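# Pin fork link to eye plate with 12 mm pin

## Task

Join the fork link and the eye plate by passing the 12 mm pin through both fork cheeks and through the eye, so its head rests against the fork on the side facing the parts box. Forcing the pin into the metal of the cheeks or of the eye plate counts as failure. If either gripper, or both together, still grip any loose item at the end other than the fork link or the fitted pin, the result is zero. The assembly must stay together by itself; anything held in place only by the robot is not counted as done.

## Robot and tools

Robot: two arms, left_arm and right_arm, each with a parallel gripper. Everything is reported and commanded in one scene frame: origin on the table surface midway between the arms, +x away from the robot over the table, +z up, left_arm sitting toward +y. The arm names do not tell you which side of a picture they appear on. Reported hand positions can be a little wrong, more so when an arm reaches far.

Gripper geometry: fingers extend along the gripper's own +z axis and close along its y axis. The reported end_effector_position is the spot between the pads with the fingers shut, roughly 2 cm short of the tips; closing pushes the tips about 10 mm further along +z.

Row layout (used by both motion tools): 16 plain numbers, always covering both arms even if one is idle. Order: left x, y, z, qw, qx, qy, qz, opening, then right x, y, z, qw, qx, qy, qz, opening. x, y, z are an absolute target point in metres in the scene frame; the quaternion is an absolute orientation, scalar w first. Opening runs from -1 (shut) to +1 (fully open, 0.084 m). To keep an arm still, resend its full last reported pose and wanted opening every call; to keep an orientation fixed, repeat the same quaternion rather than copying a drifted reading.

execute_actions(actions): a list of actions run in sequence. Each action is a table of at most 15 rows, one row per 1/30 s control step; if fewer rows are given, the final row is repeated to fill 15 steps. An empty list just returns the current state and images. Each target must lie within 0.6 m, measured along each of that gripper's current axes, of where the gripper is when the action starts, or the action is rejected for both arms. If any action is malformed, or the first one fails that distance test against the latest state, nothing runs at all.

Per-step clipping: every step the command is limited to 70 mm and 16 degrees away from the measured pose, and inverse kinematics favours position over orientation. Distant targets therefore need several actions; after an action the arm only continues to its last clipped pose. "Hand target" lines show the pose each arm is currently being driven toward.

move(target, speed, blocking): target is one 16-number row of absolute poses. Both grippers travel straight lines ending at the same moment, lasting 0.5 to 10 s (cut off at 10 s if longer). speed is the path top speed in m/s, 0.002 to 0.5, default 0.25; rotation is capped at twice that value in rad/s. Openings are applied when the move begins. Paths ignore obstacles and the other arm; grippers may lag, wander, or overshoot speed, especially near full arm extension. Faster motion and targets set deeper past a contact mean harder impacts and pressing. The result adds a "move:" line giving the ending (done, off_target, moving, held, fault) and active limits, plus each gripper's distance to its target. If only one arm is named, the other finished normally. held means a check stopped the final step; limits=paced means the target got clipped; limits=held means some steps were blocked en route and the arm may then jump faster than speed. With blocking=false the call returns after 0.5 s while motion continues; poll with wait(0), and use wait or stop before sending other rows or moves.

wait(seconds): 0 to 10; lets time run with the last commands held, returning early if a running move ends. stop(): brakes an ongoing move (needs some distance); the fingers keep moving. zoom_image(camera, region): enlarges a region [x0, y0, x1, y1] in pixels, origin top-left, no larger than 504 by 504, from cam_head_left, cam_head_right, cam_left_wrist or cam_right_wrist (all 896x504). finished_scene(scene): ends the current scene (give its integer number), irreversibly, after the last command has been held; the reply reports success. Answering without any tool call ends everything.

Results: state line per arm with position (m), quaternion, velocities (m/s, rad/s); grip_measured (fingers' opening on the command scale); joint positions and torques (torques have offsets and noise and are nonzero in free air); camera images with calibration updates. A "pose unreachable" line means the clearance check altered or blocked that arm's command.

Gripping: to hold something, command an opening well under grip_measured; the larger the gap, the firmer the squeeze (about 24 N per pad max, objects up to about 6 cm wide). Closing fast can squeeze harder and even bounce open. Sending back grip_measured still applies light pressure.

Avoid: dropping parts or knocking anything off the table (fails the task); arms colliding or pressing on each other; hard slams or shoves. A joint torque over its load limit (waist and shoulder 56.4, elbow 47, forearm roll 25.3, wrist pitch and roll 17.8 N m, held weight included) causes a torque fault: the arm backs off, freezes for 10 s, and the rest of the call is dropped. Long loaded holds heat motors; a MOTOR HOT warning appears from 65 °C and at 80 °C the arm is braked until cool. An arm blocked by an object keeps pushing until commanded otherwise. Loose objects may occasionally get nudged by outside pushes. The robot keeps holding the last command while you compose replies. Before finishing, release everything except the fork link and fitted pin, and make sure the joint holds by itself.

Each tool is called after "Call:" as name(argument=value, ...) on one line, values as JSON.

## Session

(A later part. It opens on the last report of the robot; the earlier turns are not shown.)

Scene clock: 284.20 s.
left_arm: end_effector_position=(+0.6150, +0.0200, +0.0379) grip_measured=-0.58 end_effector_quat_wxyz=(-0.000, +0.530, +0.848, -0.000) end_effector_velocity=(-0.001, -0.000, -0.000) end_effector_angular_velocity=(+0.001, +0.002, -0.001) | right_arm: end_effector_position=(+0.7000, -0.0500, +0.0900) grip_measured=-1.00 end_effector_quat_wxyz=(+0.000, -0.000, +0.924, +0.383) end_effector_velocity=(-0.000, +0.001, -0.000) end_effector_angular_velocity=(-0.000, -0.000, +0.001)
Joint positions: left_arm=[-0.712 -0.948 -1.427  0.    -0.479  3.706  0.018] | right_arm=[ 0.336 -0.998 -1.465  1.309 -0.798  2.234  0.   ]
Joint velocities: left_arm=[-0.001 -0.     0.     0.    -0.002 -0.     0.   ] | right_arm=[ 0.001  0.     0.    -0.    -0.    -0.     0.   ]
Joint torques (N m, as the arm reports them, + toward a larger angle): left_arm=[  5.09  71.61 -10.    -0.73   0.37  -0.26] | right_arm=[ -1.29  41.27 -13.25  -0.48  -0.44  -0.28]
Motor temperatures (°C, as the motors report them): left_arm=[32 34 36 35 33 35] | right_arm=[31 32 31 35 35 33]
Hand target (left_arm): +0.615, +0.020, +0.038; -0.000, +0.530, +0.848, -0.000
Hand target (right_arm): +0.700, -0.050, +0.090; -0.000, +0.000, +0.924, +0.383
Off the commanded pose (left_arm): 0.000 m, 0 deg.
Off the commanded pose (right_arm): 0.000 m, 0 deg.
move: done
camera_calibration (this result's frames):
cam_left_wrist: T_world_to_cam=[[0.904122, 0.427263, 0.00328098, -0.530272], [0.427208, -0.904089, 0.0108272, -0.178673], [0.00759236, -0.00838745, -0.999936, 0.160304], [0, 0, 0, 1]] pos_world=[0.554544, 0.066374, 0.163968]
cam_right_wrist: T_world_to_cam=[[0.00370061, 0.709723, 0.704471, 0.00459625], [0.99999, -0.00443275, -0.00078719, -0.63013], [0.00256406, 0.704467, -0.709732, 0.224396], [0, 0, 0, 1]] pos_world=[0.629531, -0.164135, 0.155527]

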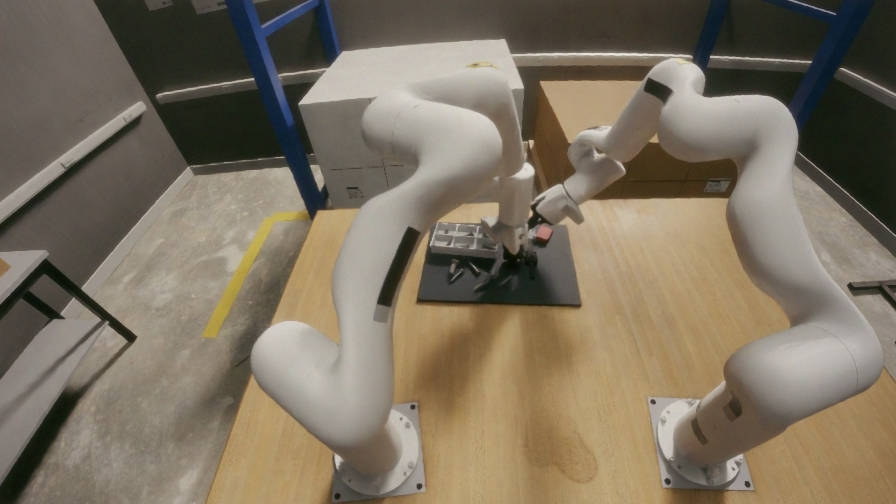

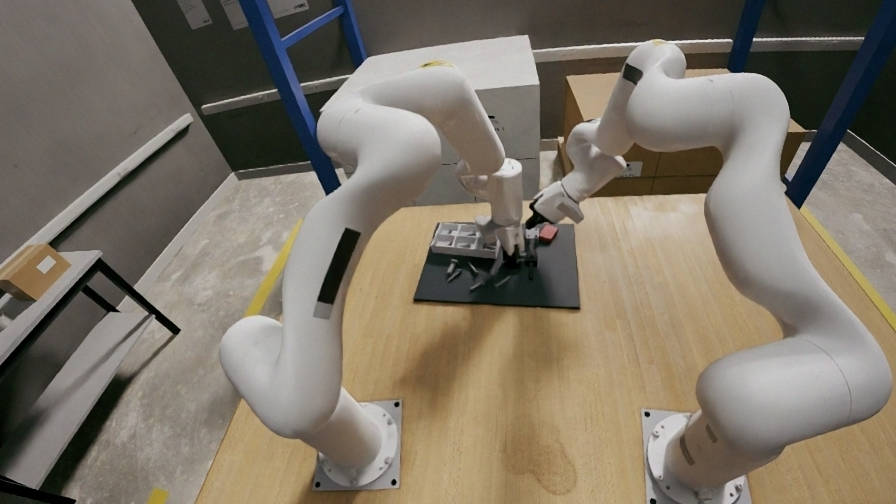

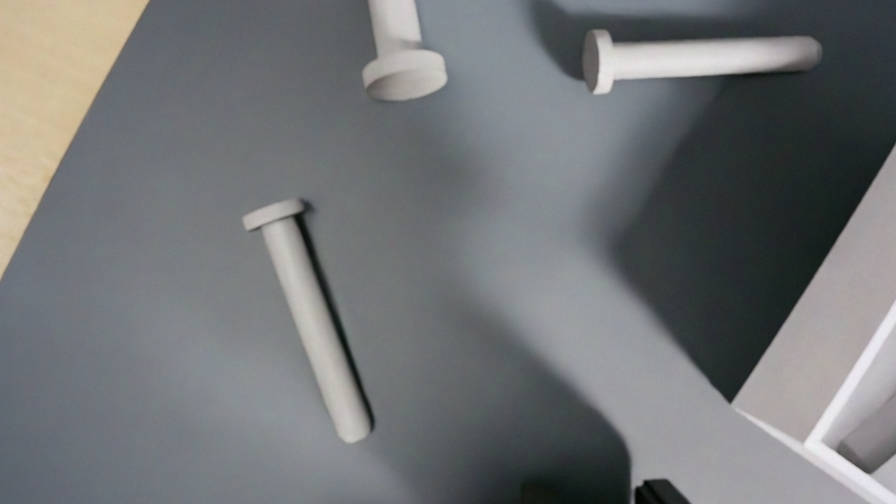

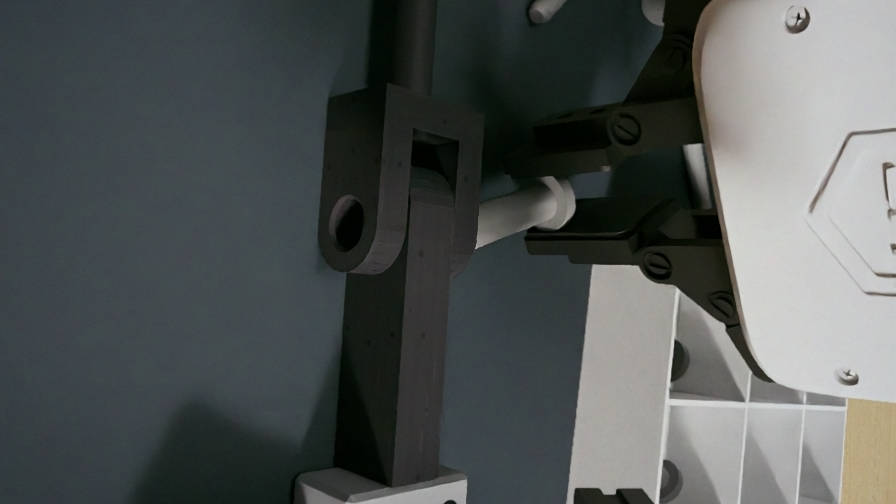

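Call:
move(target=[0.610,0.040,0.040,0,0.53,0.848,0,-1,0.70,-0.05,0.09,0,0,0.924,0.383,-1], speed=0.02)

Call:
move(target=[0.60,0.045,0.09,0,0.53,0.848,0,-1,0.687,-0.08,0.063,0,0,0.707,0.707,-1], speed=0.06)

Call:
zoom_image(camera="cam_right_wrist", region=[340,200,490,340])

Scene clock: 287.07 s.
left_arm: end_effector_position=(+0.6100, +0.0398, +0.0400) grip_measured=-0.58 end_effector_quat_wxyz=(+0.000, +0.530, +0.848, +0.000) end_effector_velocity=(-0.001, +0.001, -0.000) end_effector_angular_velocity=(-0.000, +0.001, -0.001) | right_arm: end_effector_position=(+0.7000, -0.0500, +0.0900) grip_measured=-1.00 end_effector_quat_wxyz=(+0.000, -0.000, +0.924, +0.383) end_effector_velocity=(+0.000, -0.001, -0.001) end_effector_angular_velocity=(+0.000, +0.002, -0.003)
Joint positions: left_arm=[-0.69  -0.918 -1.373  0.    -0.455  3.728  0.018] | right_arm=[ 0.336 -0.998 -1.465  1.309 -0.798  2.234  0.   ]
Joint velocities: left_arm=[ 0.     0.002  0.005 -0.001  0.002  0.002 -0.   ] | right_arm=[-0.001 -0.001  0.     0.001  0.     0.001  0.   ]
Joint torques (N m, as the arm reports them, + toward a larger angle): left_arm=[ 6.51 69.09 -9.26 -0.65  0.29 -0.27] | right_arm=[ -0.38  46.55 -13.12  -0.84  -0.32  -0.21]
Motor temperatures (°C, as the motors report them): left_arm=[32 34 36 35 33 35] | right_arm=[31 32 31 35 35 33]
Hand target (left_arm): +0.610, +0.040, +0.040; +0.000, +0.530, +0.848, +0.000
Hand target (right_arm): +0.700, -0.050, +0.090; +0.000, -0.000, +0.924, +0.383
Off the commanded pose (left_arm): 0.000 m, 0 deg.
Off the commanded pose (right_arm): 0.000 m, 0 deg.
move: done
camera_calibration (this result's frames):
cam_left_wrist: T_world_to_cam=[[0.904107, 0.427293, 0.00342282, -0.534235], [0.427236, -0.904074, 0.0109134, -0.15868], [0.0077577, -0.00840452, -0.999935, 0.162445], [0, 0, 0, 1]] pos_world=[0.549539, 0.0861823, 0.165995]
cam_right_wrist: T_world_to_cam=[[0.00370069, 0.709723, 0.704471, 0.00459625], [0.99999, -0.00443272, -0.000787322, -0.630129], [0.00256395, 0.704467, -0.709732, 0.224396], [0, 0, 0, 1]] pos_world=[0.629531, -0.164135, 0.155527]

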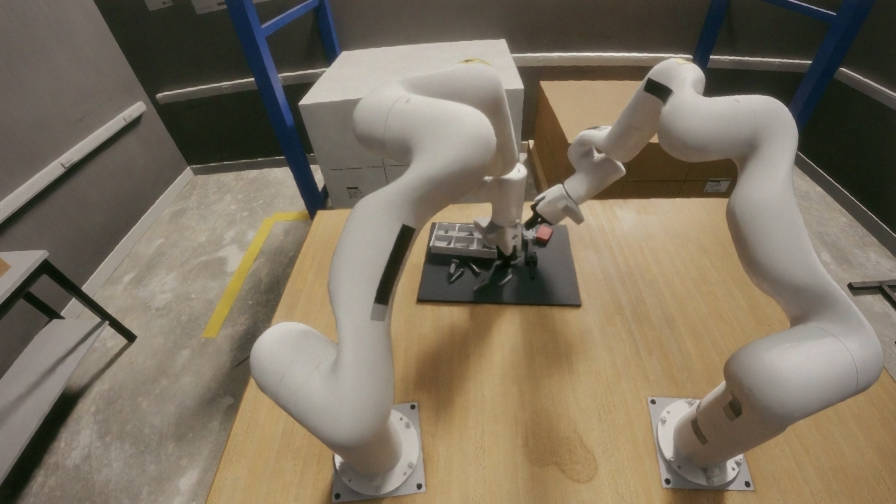

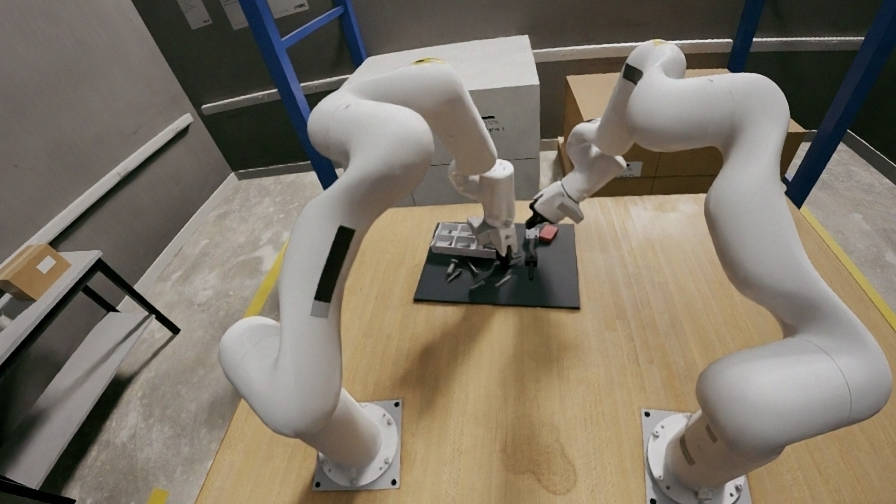

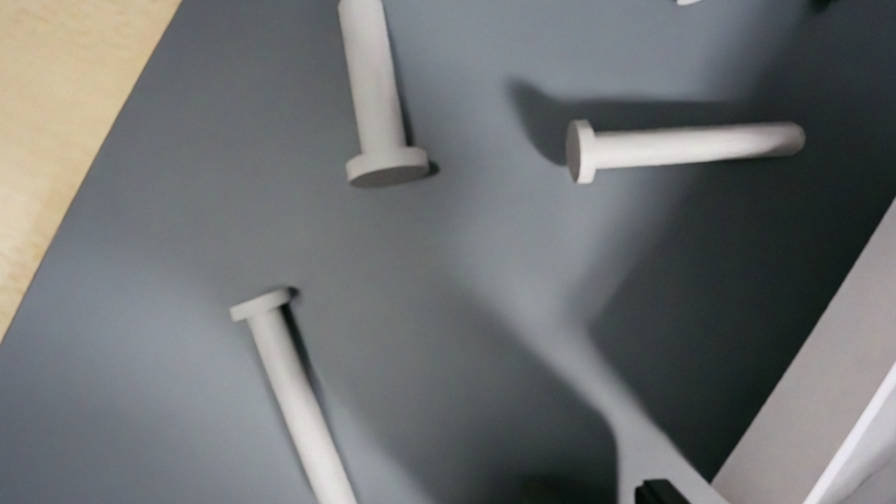

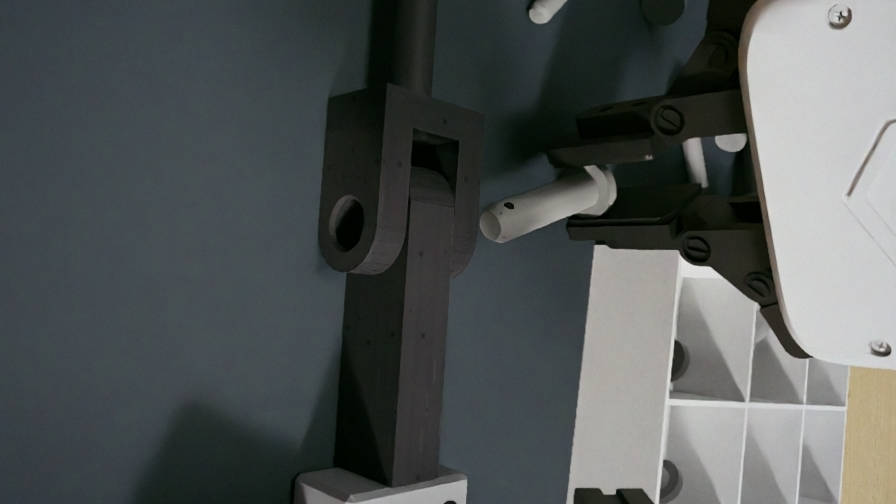

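Scene clock: 293.90 s.
left_arm: end_effector_position=(+0.5999, +0.0450, +0.0899) grip_measured=-0.58 end_effector_quat_wxyz=(-0.000, +0.530, +0.848, -0.000) end_effector_velocity=(-0.000, +0.001, +0.001) end_effector_angular_velocity=(+0.000, +0.001, +0.002) | right_arm: end_effector_position=(+0.6870, -0.0795, +0.0631) grip_measured=-1.00 end_effector_quat_wxyz=(-0.001, -0.000, +0.707, +0.707) end_effector_velocity=(-0.000, +0.000, +0.000) end_effector_angular_velocity=(+0.011, -0.001, +0.002)
Joint positions: left_arm=[-0.691 -0.808 -1.317 -0.    -0.509  3.728  0.018] | right_arm=[ 0.183 -1.368 -1.604  1.626 -1.556  1.808  0.   ]
Joint velocities: left_arm=[ 0.001  0.001  0.001 -0.001 -0.001 -0.    -0.   ] | right_arm=[ 0.    -0.006 -0.005  0.001 -0.011 -0.002  0.   ]
Joint torques (N m, as the arm reports them, + toward a larger angle): left_arm=[ 6.83 67.08 -9.98 -0.35  0.28 -0.2 ] | right_arm=[-1.13 47.08 -9.71 -1.06 -0.72 -0.12]
Motor temperatures (°C, as the motors report them): left_arm=[32 34 36 35 33 35] | right_arm=[31 32 31 35 35 33]
Hand target (left_arm): +0.600, +0.045, +0.090; +0.000, +0.530, +0.848, -0.000
Hand target (right_arm): +0.687, -0.080, +0.063; -0.001, -0.000, +0.707, +0.707
Off the commanded pose (left_arm): 0.000 m, 0 deg.
Off the commanded pose (right_arm): 0.001 m, 0 deg.
move: done
camera_calibration (this result's frames):
cam_left_wrist: T_world_to_cam=[[0.90414, 0.427224, 0.00326032, -0.527503], [0.427168, -0.904105, 0.0109957, -0.150227], [0.00764529, -0.00854893, -0.999934, 0.212556], [0, 0, 0, 1]] pos_world=[0.539483, 0.0913576, 0.215914]
cam_right_wrist: T_world_to_cam=[[0.00533005, 0.00515296, 0.999973, -0.0312663], [0.999986, -0.000600232, -0.00532703, -0.616681], [0.000572766, 0.999987, -0.00515608, 0.206512], [0, 0, 0, 1]] pos_world=[0.616721, -0.206719, 0.0290452]

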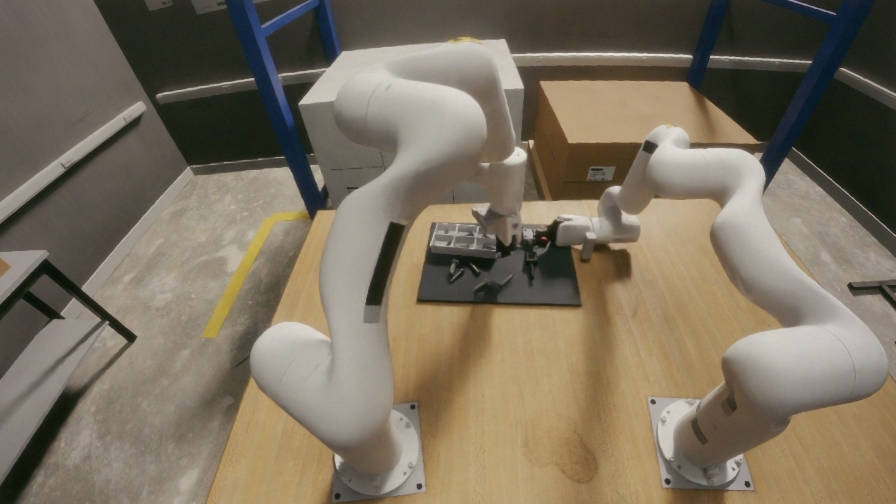

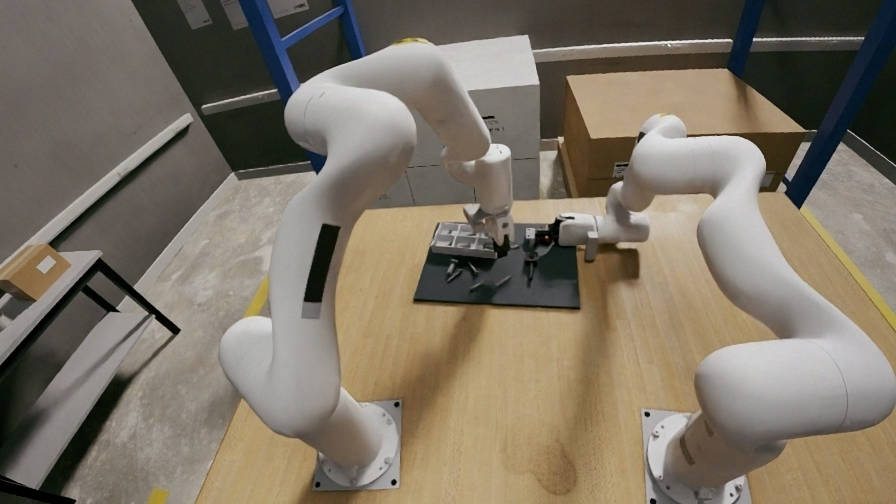

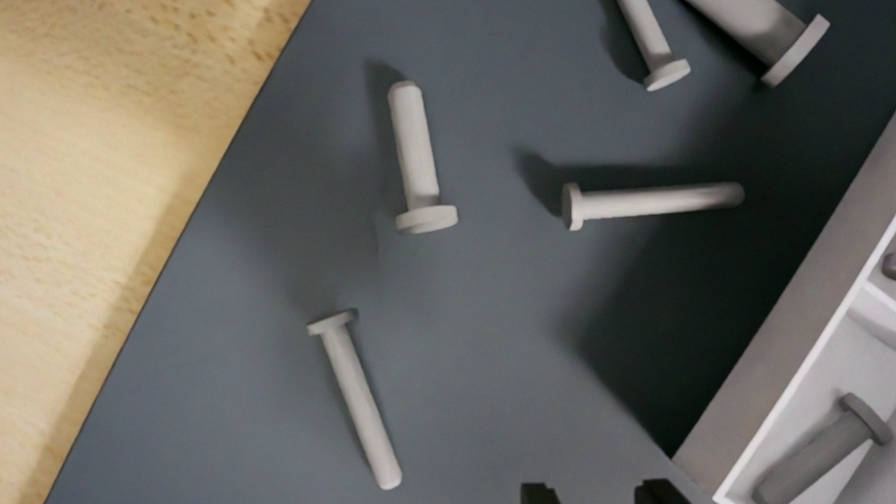

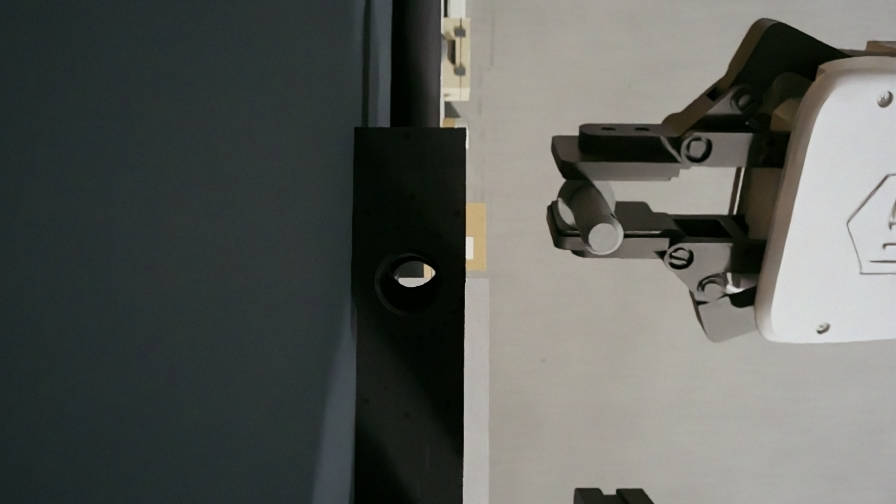

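Region (340, 200, 490, 340) of cam_right_wrist's 896x504 image, scaled by 3.360, with more detail than that image has; it fills the top 470 rows of this view, and the rest is white.

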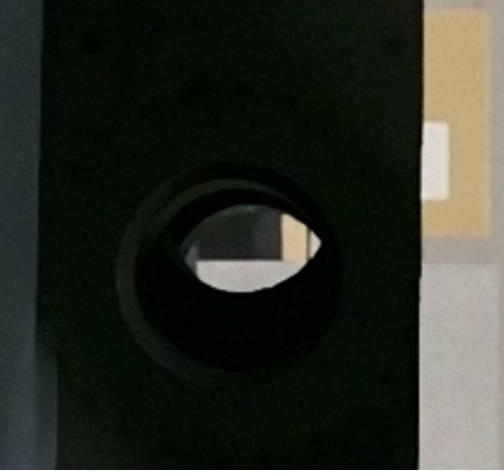

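Call:
move(target=[0.60,0.06,0.10,0,0.766,0.643,0,-1,0.62,-0.13,0.12,-0.383,0.923,-0.032,0.0134,-0.3], speed=0.15)

Call:
move(target=[0.60,0.06,0.10,0,0.766,0.643,0,-1,0.5696,-0.10,0.085,-0.383,0.923,-0.032,0.0134,-0.3], speed=0.1)

Call:
move(target=[0.60,0.06,0.10,0,0.766,0.643,0,-1,0.5695,-0.0496,0.030,-0.383,0.923,-0.032,0.0134,-0.3], speed=0.04)

Scene clock: 306.70 s.
left_arm: end_effector_position=(+0.5999, +0.0593, +0.0995) grip_measured=-0.58 end_effector_quat_wxyz=(+0.000, +0.757, +0.653, +0.000) end_effector_velocity=(+0.000, -0.000, -0.000) end_effector_angular_velocity=(-0.001, -0.000, -0.001) | right_arm: end_effector_position=(+0.6229, -0.1282, +0.1178) grip_measured=-0.32 end_effector_quat_wxyz=(-0.382, +0.920, -0.080, -0.033) end_effector_velocity=(-0.001, +0.000, -0.001) end_effector_angular_velocity=(+0.001, -0.007, +0.003)
Joint positions: left_arm=[-0.67  -0.778 -1.291  0.    -0.512  4.348  0.018] | right_arm=[ 0.229 -0.79  -1.143  1.329 -0.811 -0.903  0.03 ]
Joint velocities: left_arm=[ 0.    -0.     0.    -0.001  0.001  0.002  0.   ] | right_arm=[ 0.     0.001  0.006  0.009  0.002 -0.017 -0.   ]
Joint torques (N m, as the arm reports them, + toward a larger angle): left_arm=[ 6.9  65.65 -9.97 -0.63  0.35 -0.16] | right_arm=[ -0.98  39.35 -11.2   -0.49  -0.42   0.  ]
Motor temperatures (°C, as the motors report them): left_arm=[32 34 36 35 33 35] | right_arm=[31 32 31 35 35 33]
Hand target (left_arm): +0.600, +0.059, +0.100; +0.000, +0.757, +0.653, +0.000
Hand target (right_arm): +0.623, -0.128, +0.118; -0.382, +0.920, -0.080, -0.033
Off the commanded pose (left_arm): 0.001 m, 2 deg.
Off the commanded pose (right_arm): 0.004 m, 8 deg.
move: off_target (right_arm; path cut at 10 s)
camera_calibration (this result's frames):
cam_left_wrist: T_world_to_cam=[[0.987358, -0.158471, 0.0033823, -0.548877], [-0.158499, -0.987298, 0.0109485, 0.218935], [0.00160432, -0.0113462, -0.999934, 0.226135], [0, 0, 0, 1]] pos_world=[0.576276, 0.131738, 0.22558]
cam_right_wrist: T_world_to_cam=[[-0.176423, -0.692201, -0.699809, 0.138739], [-0.984312, 0.122557, 0.126922, 0.683853], [-0.00208913, 0.711223, -0.702963, 0.302386], [0, 0, 0, 1]] pos_world=[0.698233, -0.20284, 0.222861]

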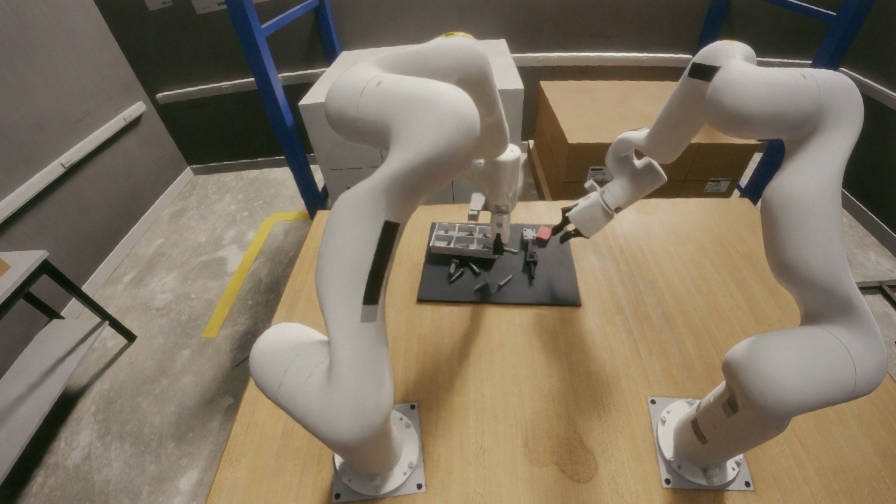

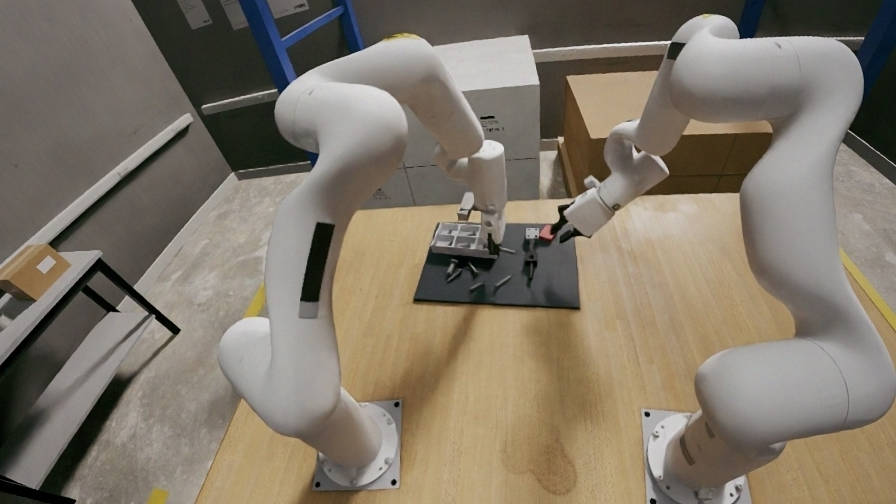

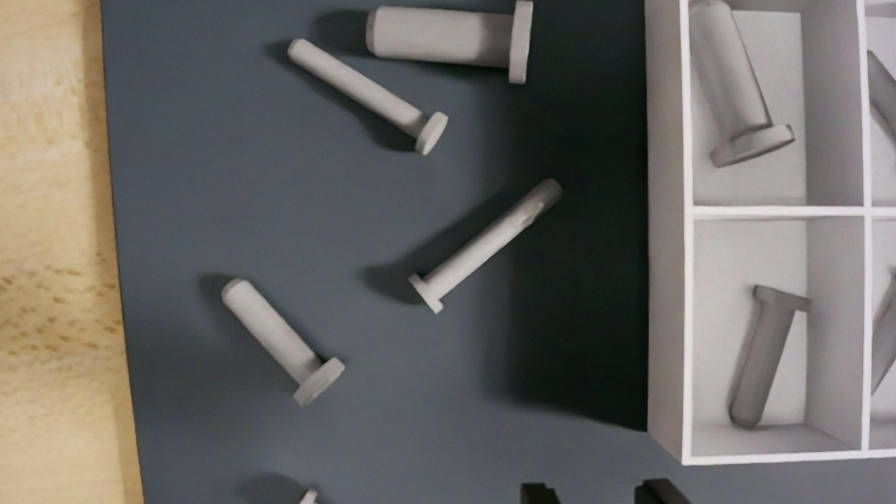

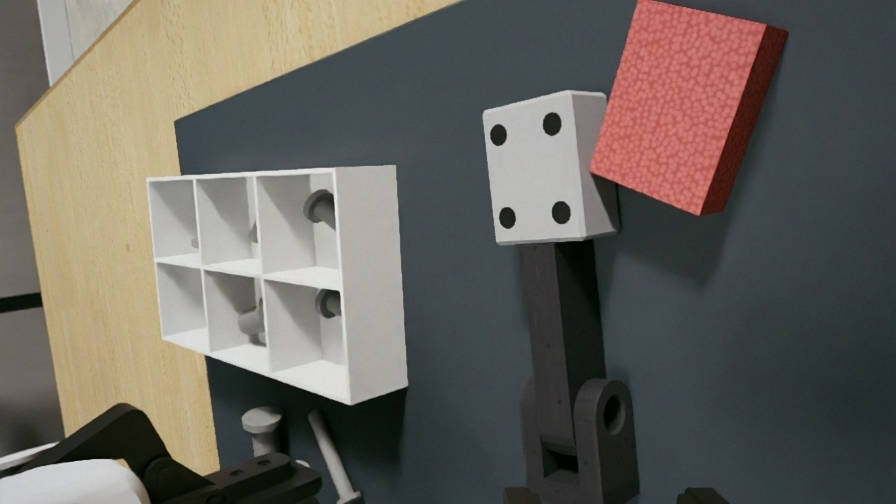

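Scene clock: 307.83 s.
left_arm: end_effector_position=(+0.6000, +0.0600, +0.1000) grip_measured=-0.58 end_effector_quat_wxyz=(-0.000, +0.766, +0.643, +0.000) end_effector_velocity=(-0.001, -0.000, -0.001) end_effector_angular_velocity=(+0.002, +0.002, -0.003) | right_arm: end_effector_position=(+0.5696, -0.1004, +0.0852) grip_measured=-0.32 end_effector_quat_wxyz=(-0.383, +0.923, -0.032, +0.013) end_effector_velocity=(-0.002, +0.001, -0.001) end_effector_angular_velocity=(+0.003, -0.008, -0.000)
Joint positions: left_arm=[-0.669 -0.777 -1.29   0.    -0.513  4.376  0.018] | right_arm=[ 0.299 -0.768 -0.973  1.605 -0.757 -1.278  0.03 ]
Joint velocities: left_arm=[-0.001 -0.002  0.     0.001 -0.001  0.001  0.   ] | right_arm=[ 0.003  0.     0.008  0.019 -0.001 -0.022 -0.   ]
Joint torques (N m, as the arm reports them, + toward a larger angle): left_arm=[  6.66  64.87 -10.22  -0.73   0.35  -0.28] | right_arm=[ -2.37  37.95 -11.1   -1.04  -0.26  -0.74]
Motor temperatures (°C, as the motors report them): left_arm=[32 34 36 35 33 35] | right_arm=[31 32 31 35 35 33]
Hand target (left_arm): +0.600, +0.060, +0.100; +0.000, +0.766, +0.643, +0.000
Hand target (right_arm): +0.569, -0.100, +0.085; -0.383, +0.923, -0.032, +0.013
Off the commanded pose (left_arm): 0.000 m, 0 deg.
Off the commanded pose (right_arm): 0.000 m, 0 deg.
move: done
camera_calibration (this result's frames):
cam_left_wrist: T_world_to_cam=[[0.982707, -0.185136, 0.00336383, -0.544444], [-0.185162, -0.982647, 0.0109422, 0.235299], [0.00127966, -0.0113759, -0.999934, 0.226793], [0, 0, 0, 1]] pos_world=[0.578307, 0.132999, 0.226034]
cam_right_wrist: T_world_to_cam=[[-0.0527041, -0.701965, -0.710259, 0.0552218], [-0.997552, 0.0697377, 0.00509903, 0.644766], [0.0459525, 0.708789, -0.703922, 0.232054], [0, 0, 0, 1]] pos_world=[0.635434, -0.170678, 0.199282]

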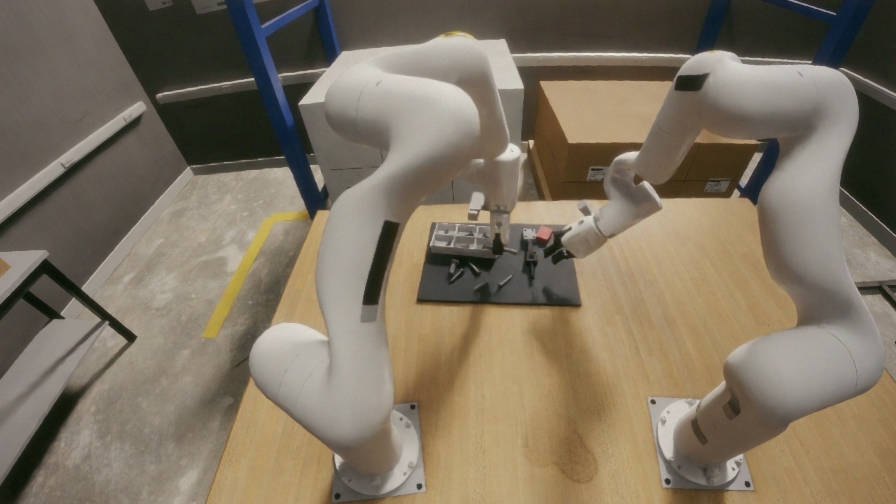

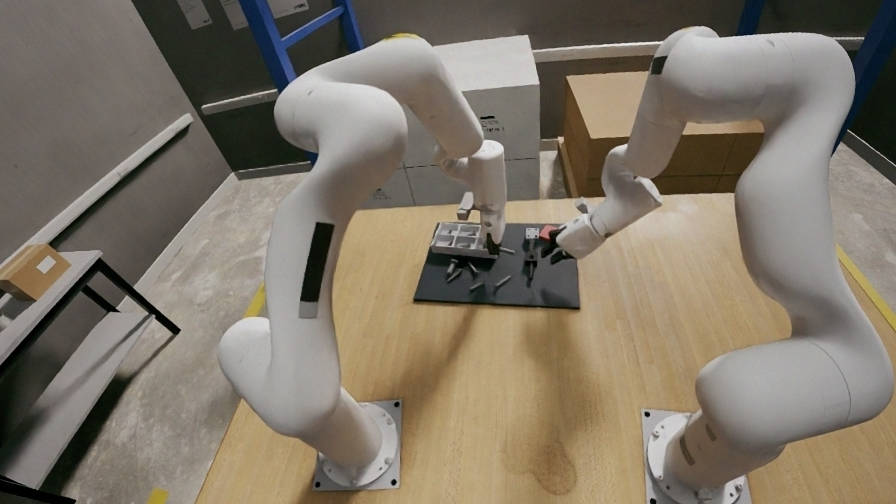

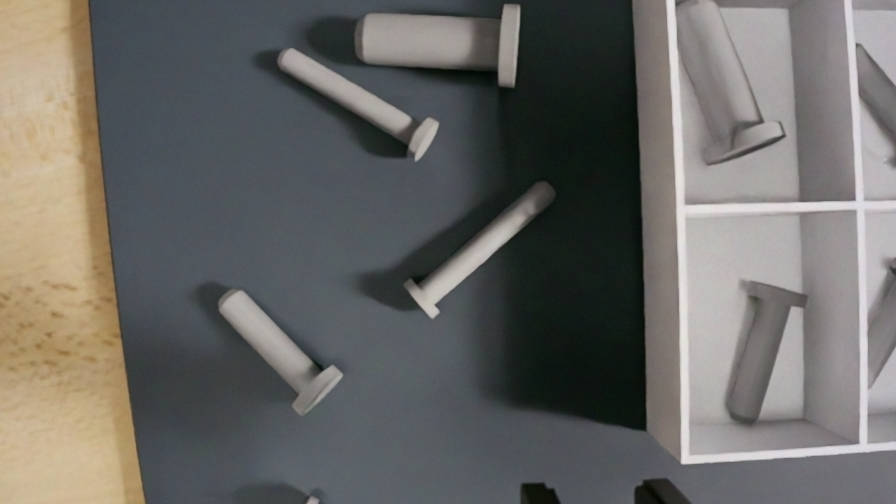

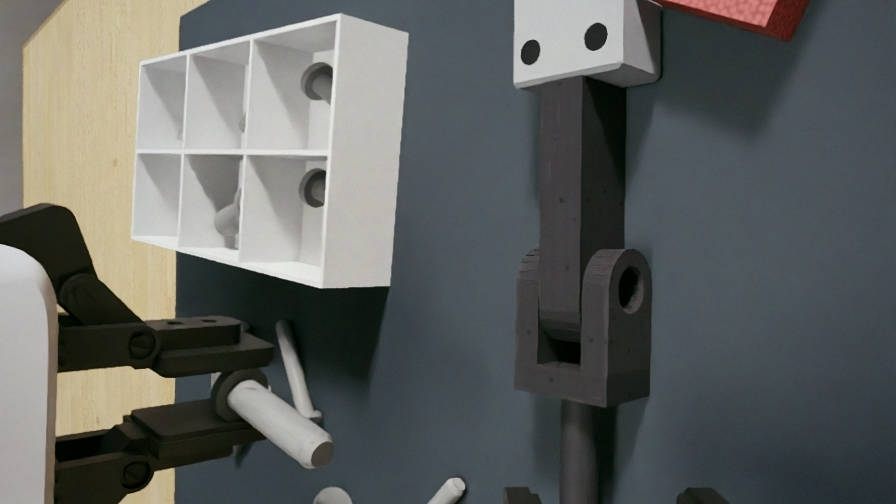

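Scene clock: 310.03 s.
left_arm: end_effector_position=(+0.6000, +0.0600, +0.1000) grip_measured=-0.58 end_effector_quat_wxyz=(+0.000, +0.766, +0.643, +0.000) end_effector_velocity=(+0.000, +0.000, +0.000) end_effector_angular_velocity=(-0.000, -0.001, +0.001) | right_arm: end_effector_position=(+0.5715, -0.0493, +0.0338) grip_measured=-0.33 end_effector_quat_wxyz=(-0.385, +0.922, -0.031, +0.016) end_effector_velocity=(+0.000, +0.003, +0.000) end_effector_angular_velocity=(-0.008, -0.006, +0.001)
Joint positions: left_arm=[-0.669 -0.777 -1.29   0.    -0.513  4.376  0.018] | right_arm=[ 0.395 -0.903 -1.048  1.773 -0.752 -1.378  0.03 ]
Joint velocities: left_arm=[ 0.001  0.    -0.    -0.     0.001 -0.     0.   ] | right_arm=[ 0.008  0.003 -0.     0.009  0.01  -0.004  0.   ]
Joint torques (N m, as the arm reports them, + toward a larger angle): left_arm=[ 5.59 64.95 -9.67 -0.57  0.35 -0.21] | right_arm=[12.69  4.58 -5.87 -0.97  3.77 -0.53]
Motor temperatures (°C, as the motors report them): left_arm=[32 34 36 35 33 35] | right_arm=[31 32 31 35 35 33]
Hand target (left_arm): +0.600, +0.060, +0.100; +0.000, +0.766, +0.643, -0.000
Hand target (right_arm): +0.569, -0.050, +0.030; -0.383, +0.923, -0.032, +0.013
Off the commanded pose (left_arm): 0.000 m, 0 deg.
Off the commanded pose (right_arm): 0.004 m, 0 deg.
move: off_target (right_arm)
camera_calibration (this result's frames):
cam_left_wrist: T_world_to_cam=[[0.982697, -0.185191, 0.00336265, -0.544437], [-0.185217, -0.982637, 0.0109477, 0.235333], [0.00127684, -0.0113811, -0.999934, 0.226798], [0, 0, 0, 1]] pos_world=[0.578315, 0.133003, 0.226037]
cam_right_wrist: T_world_to_cam=[[-0.0487202, -0.697854, -0.714581, 0.0527471], [-0.997528, 0.0702741, -0.000617582, 0.643572], [0.0506475, 0.712784, -0.699552, 0.156942], [0, 0, 0, 1]] pos_world=[0.636602, -0.120283, 0.147879]

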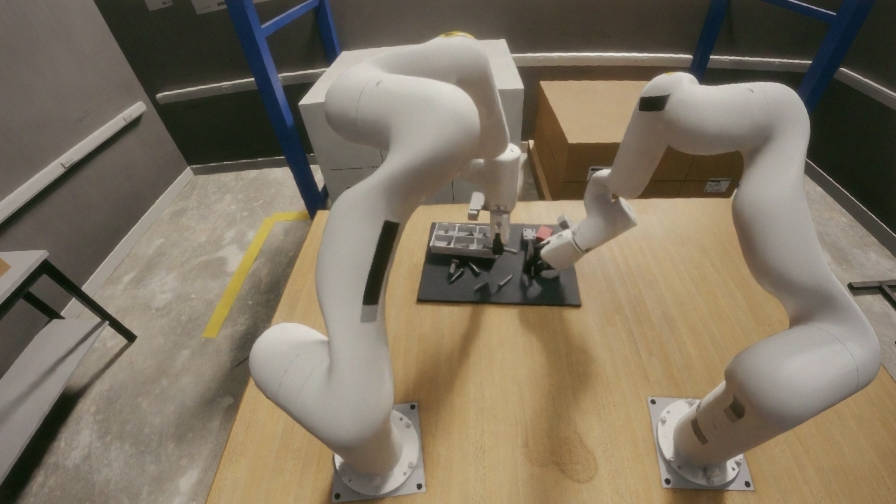

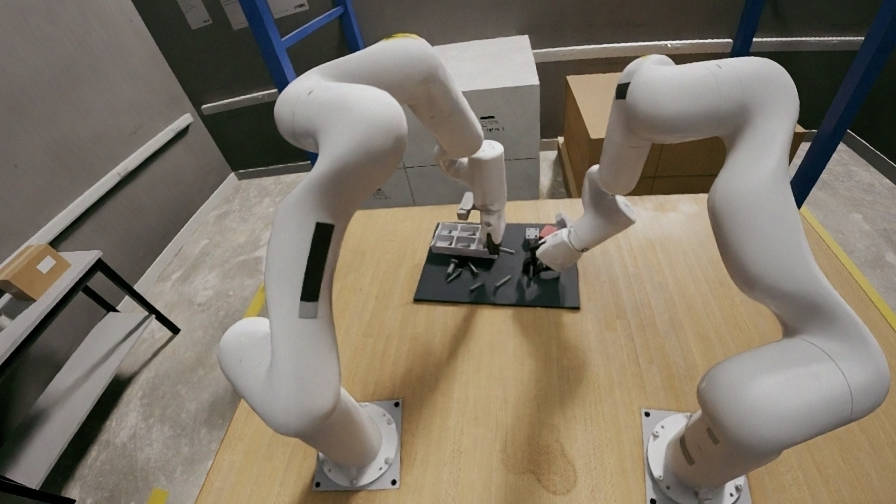

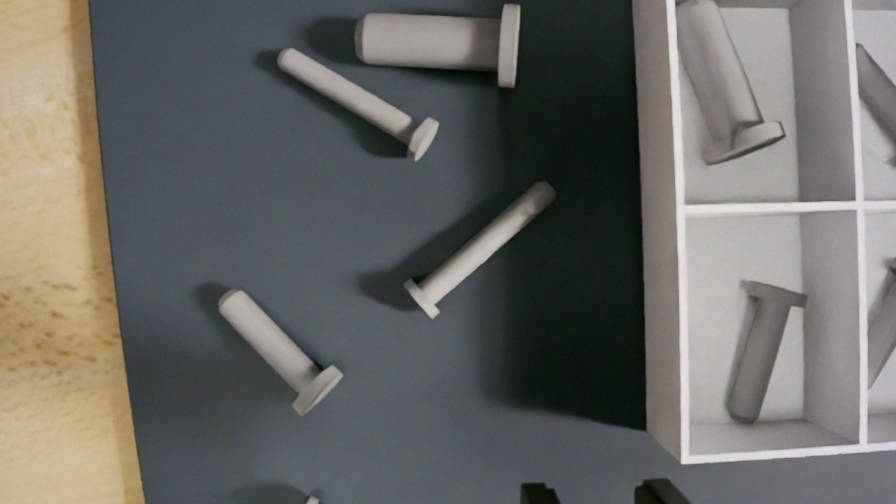

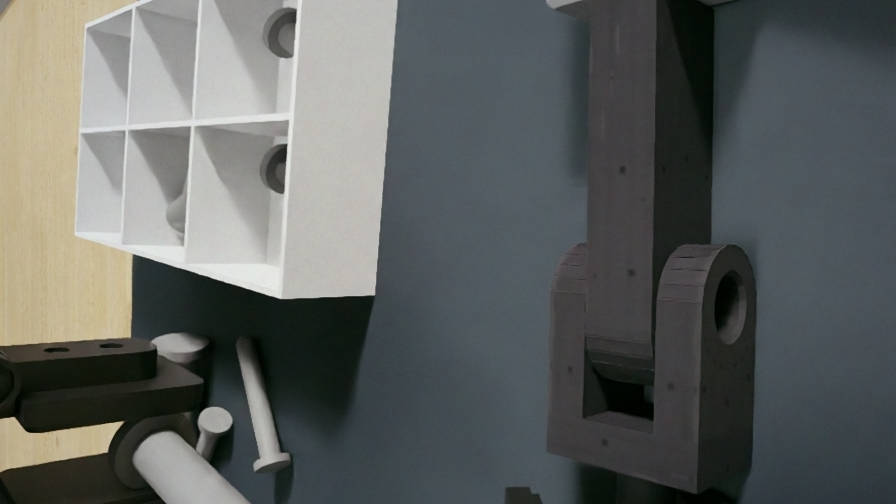

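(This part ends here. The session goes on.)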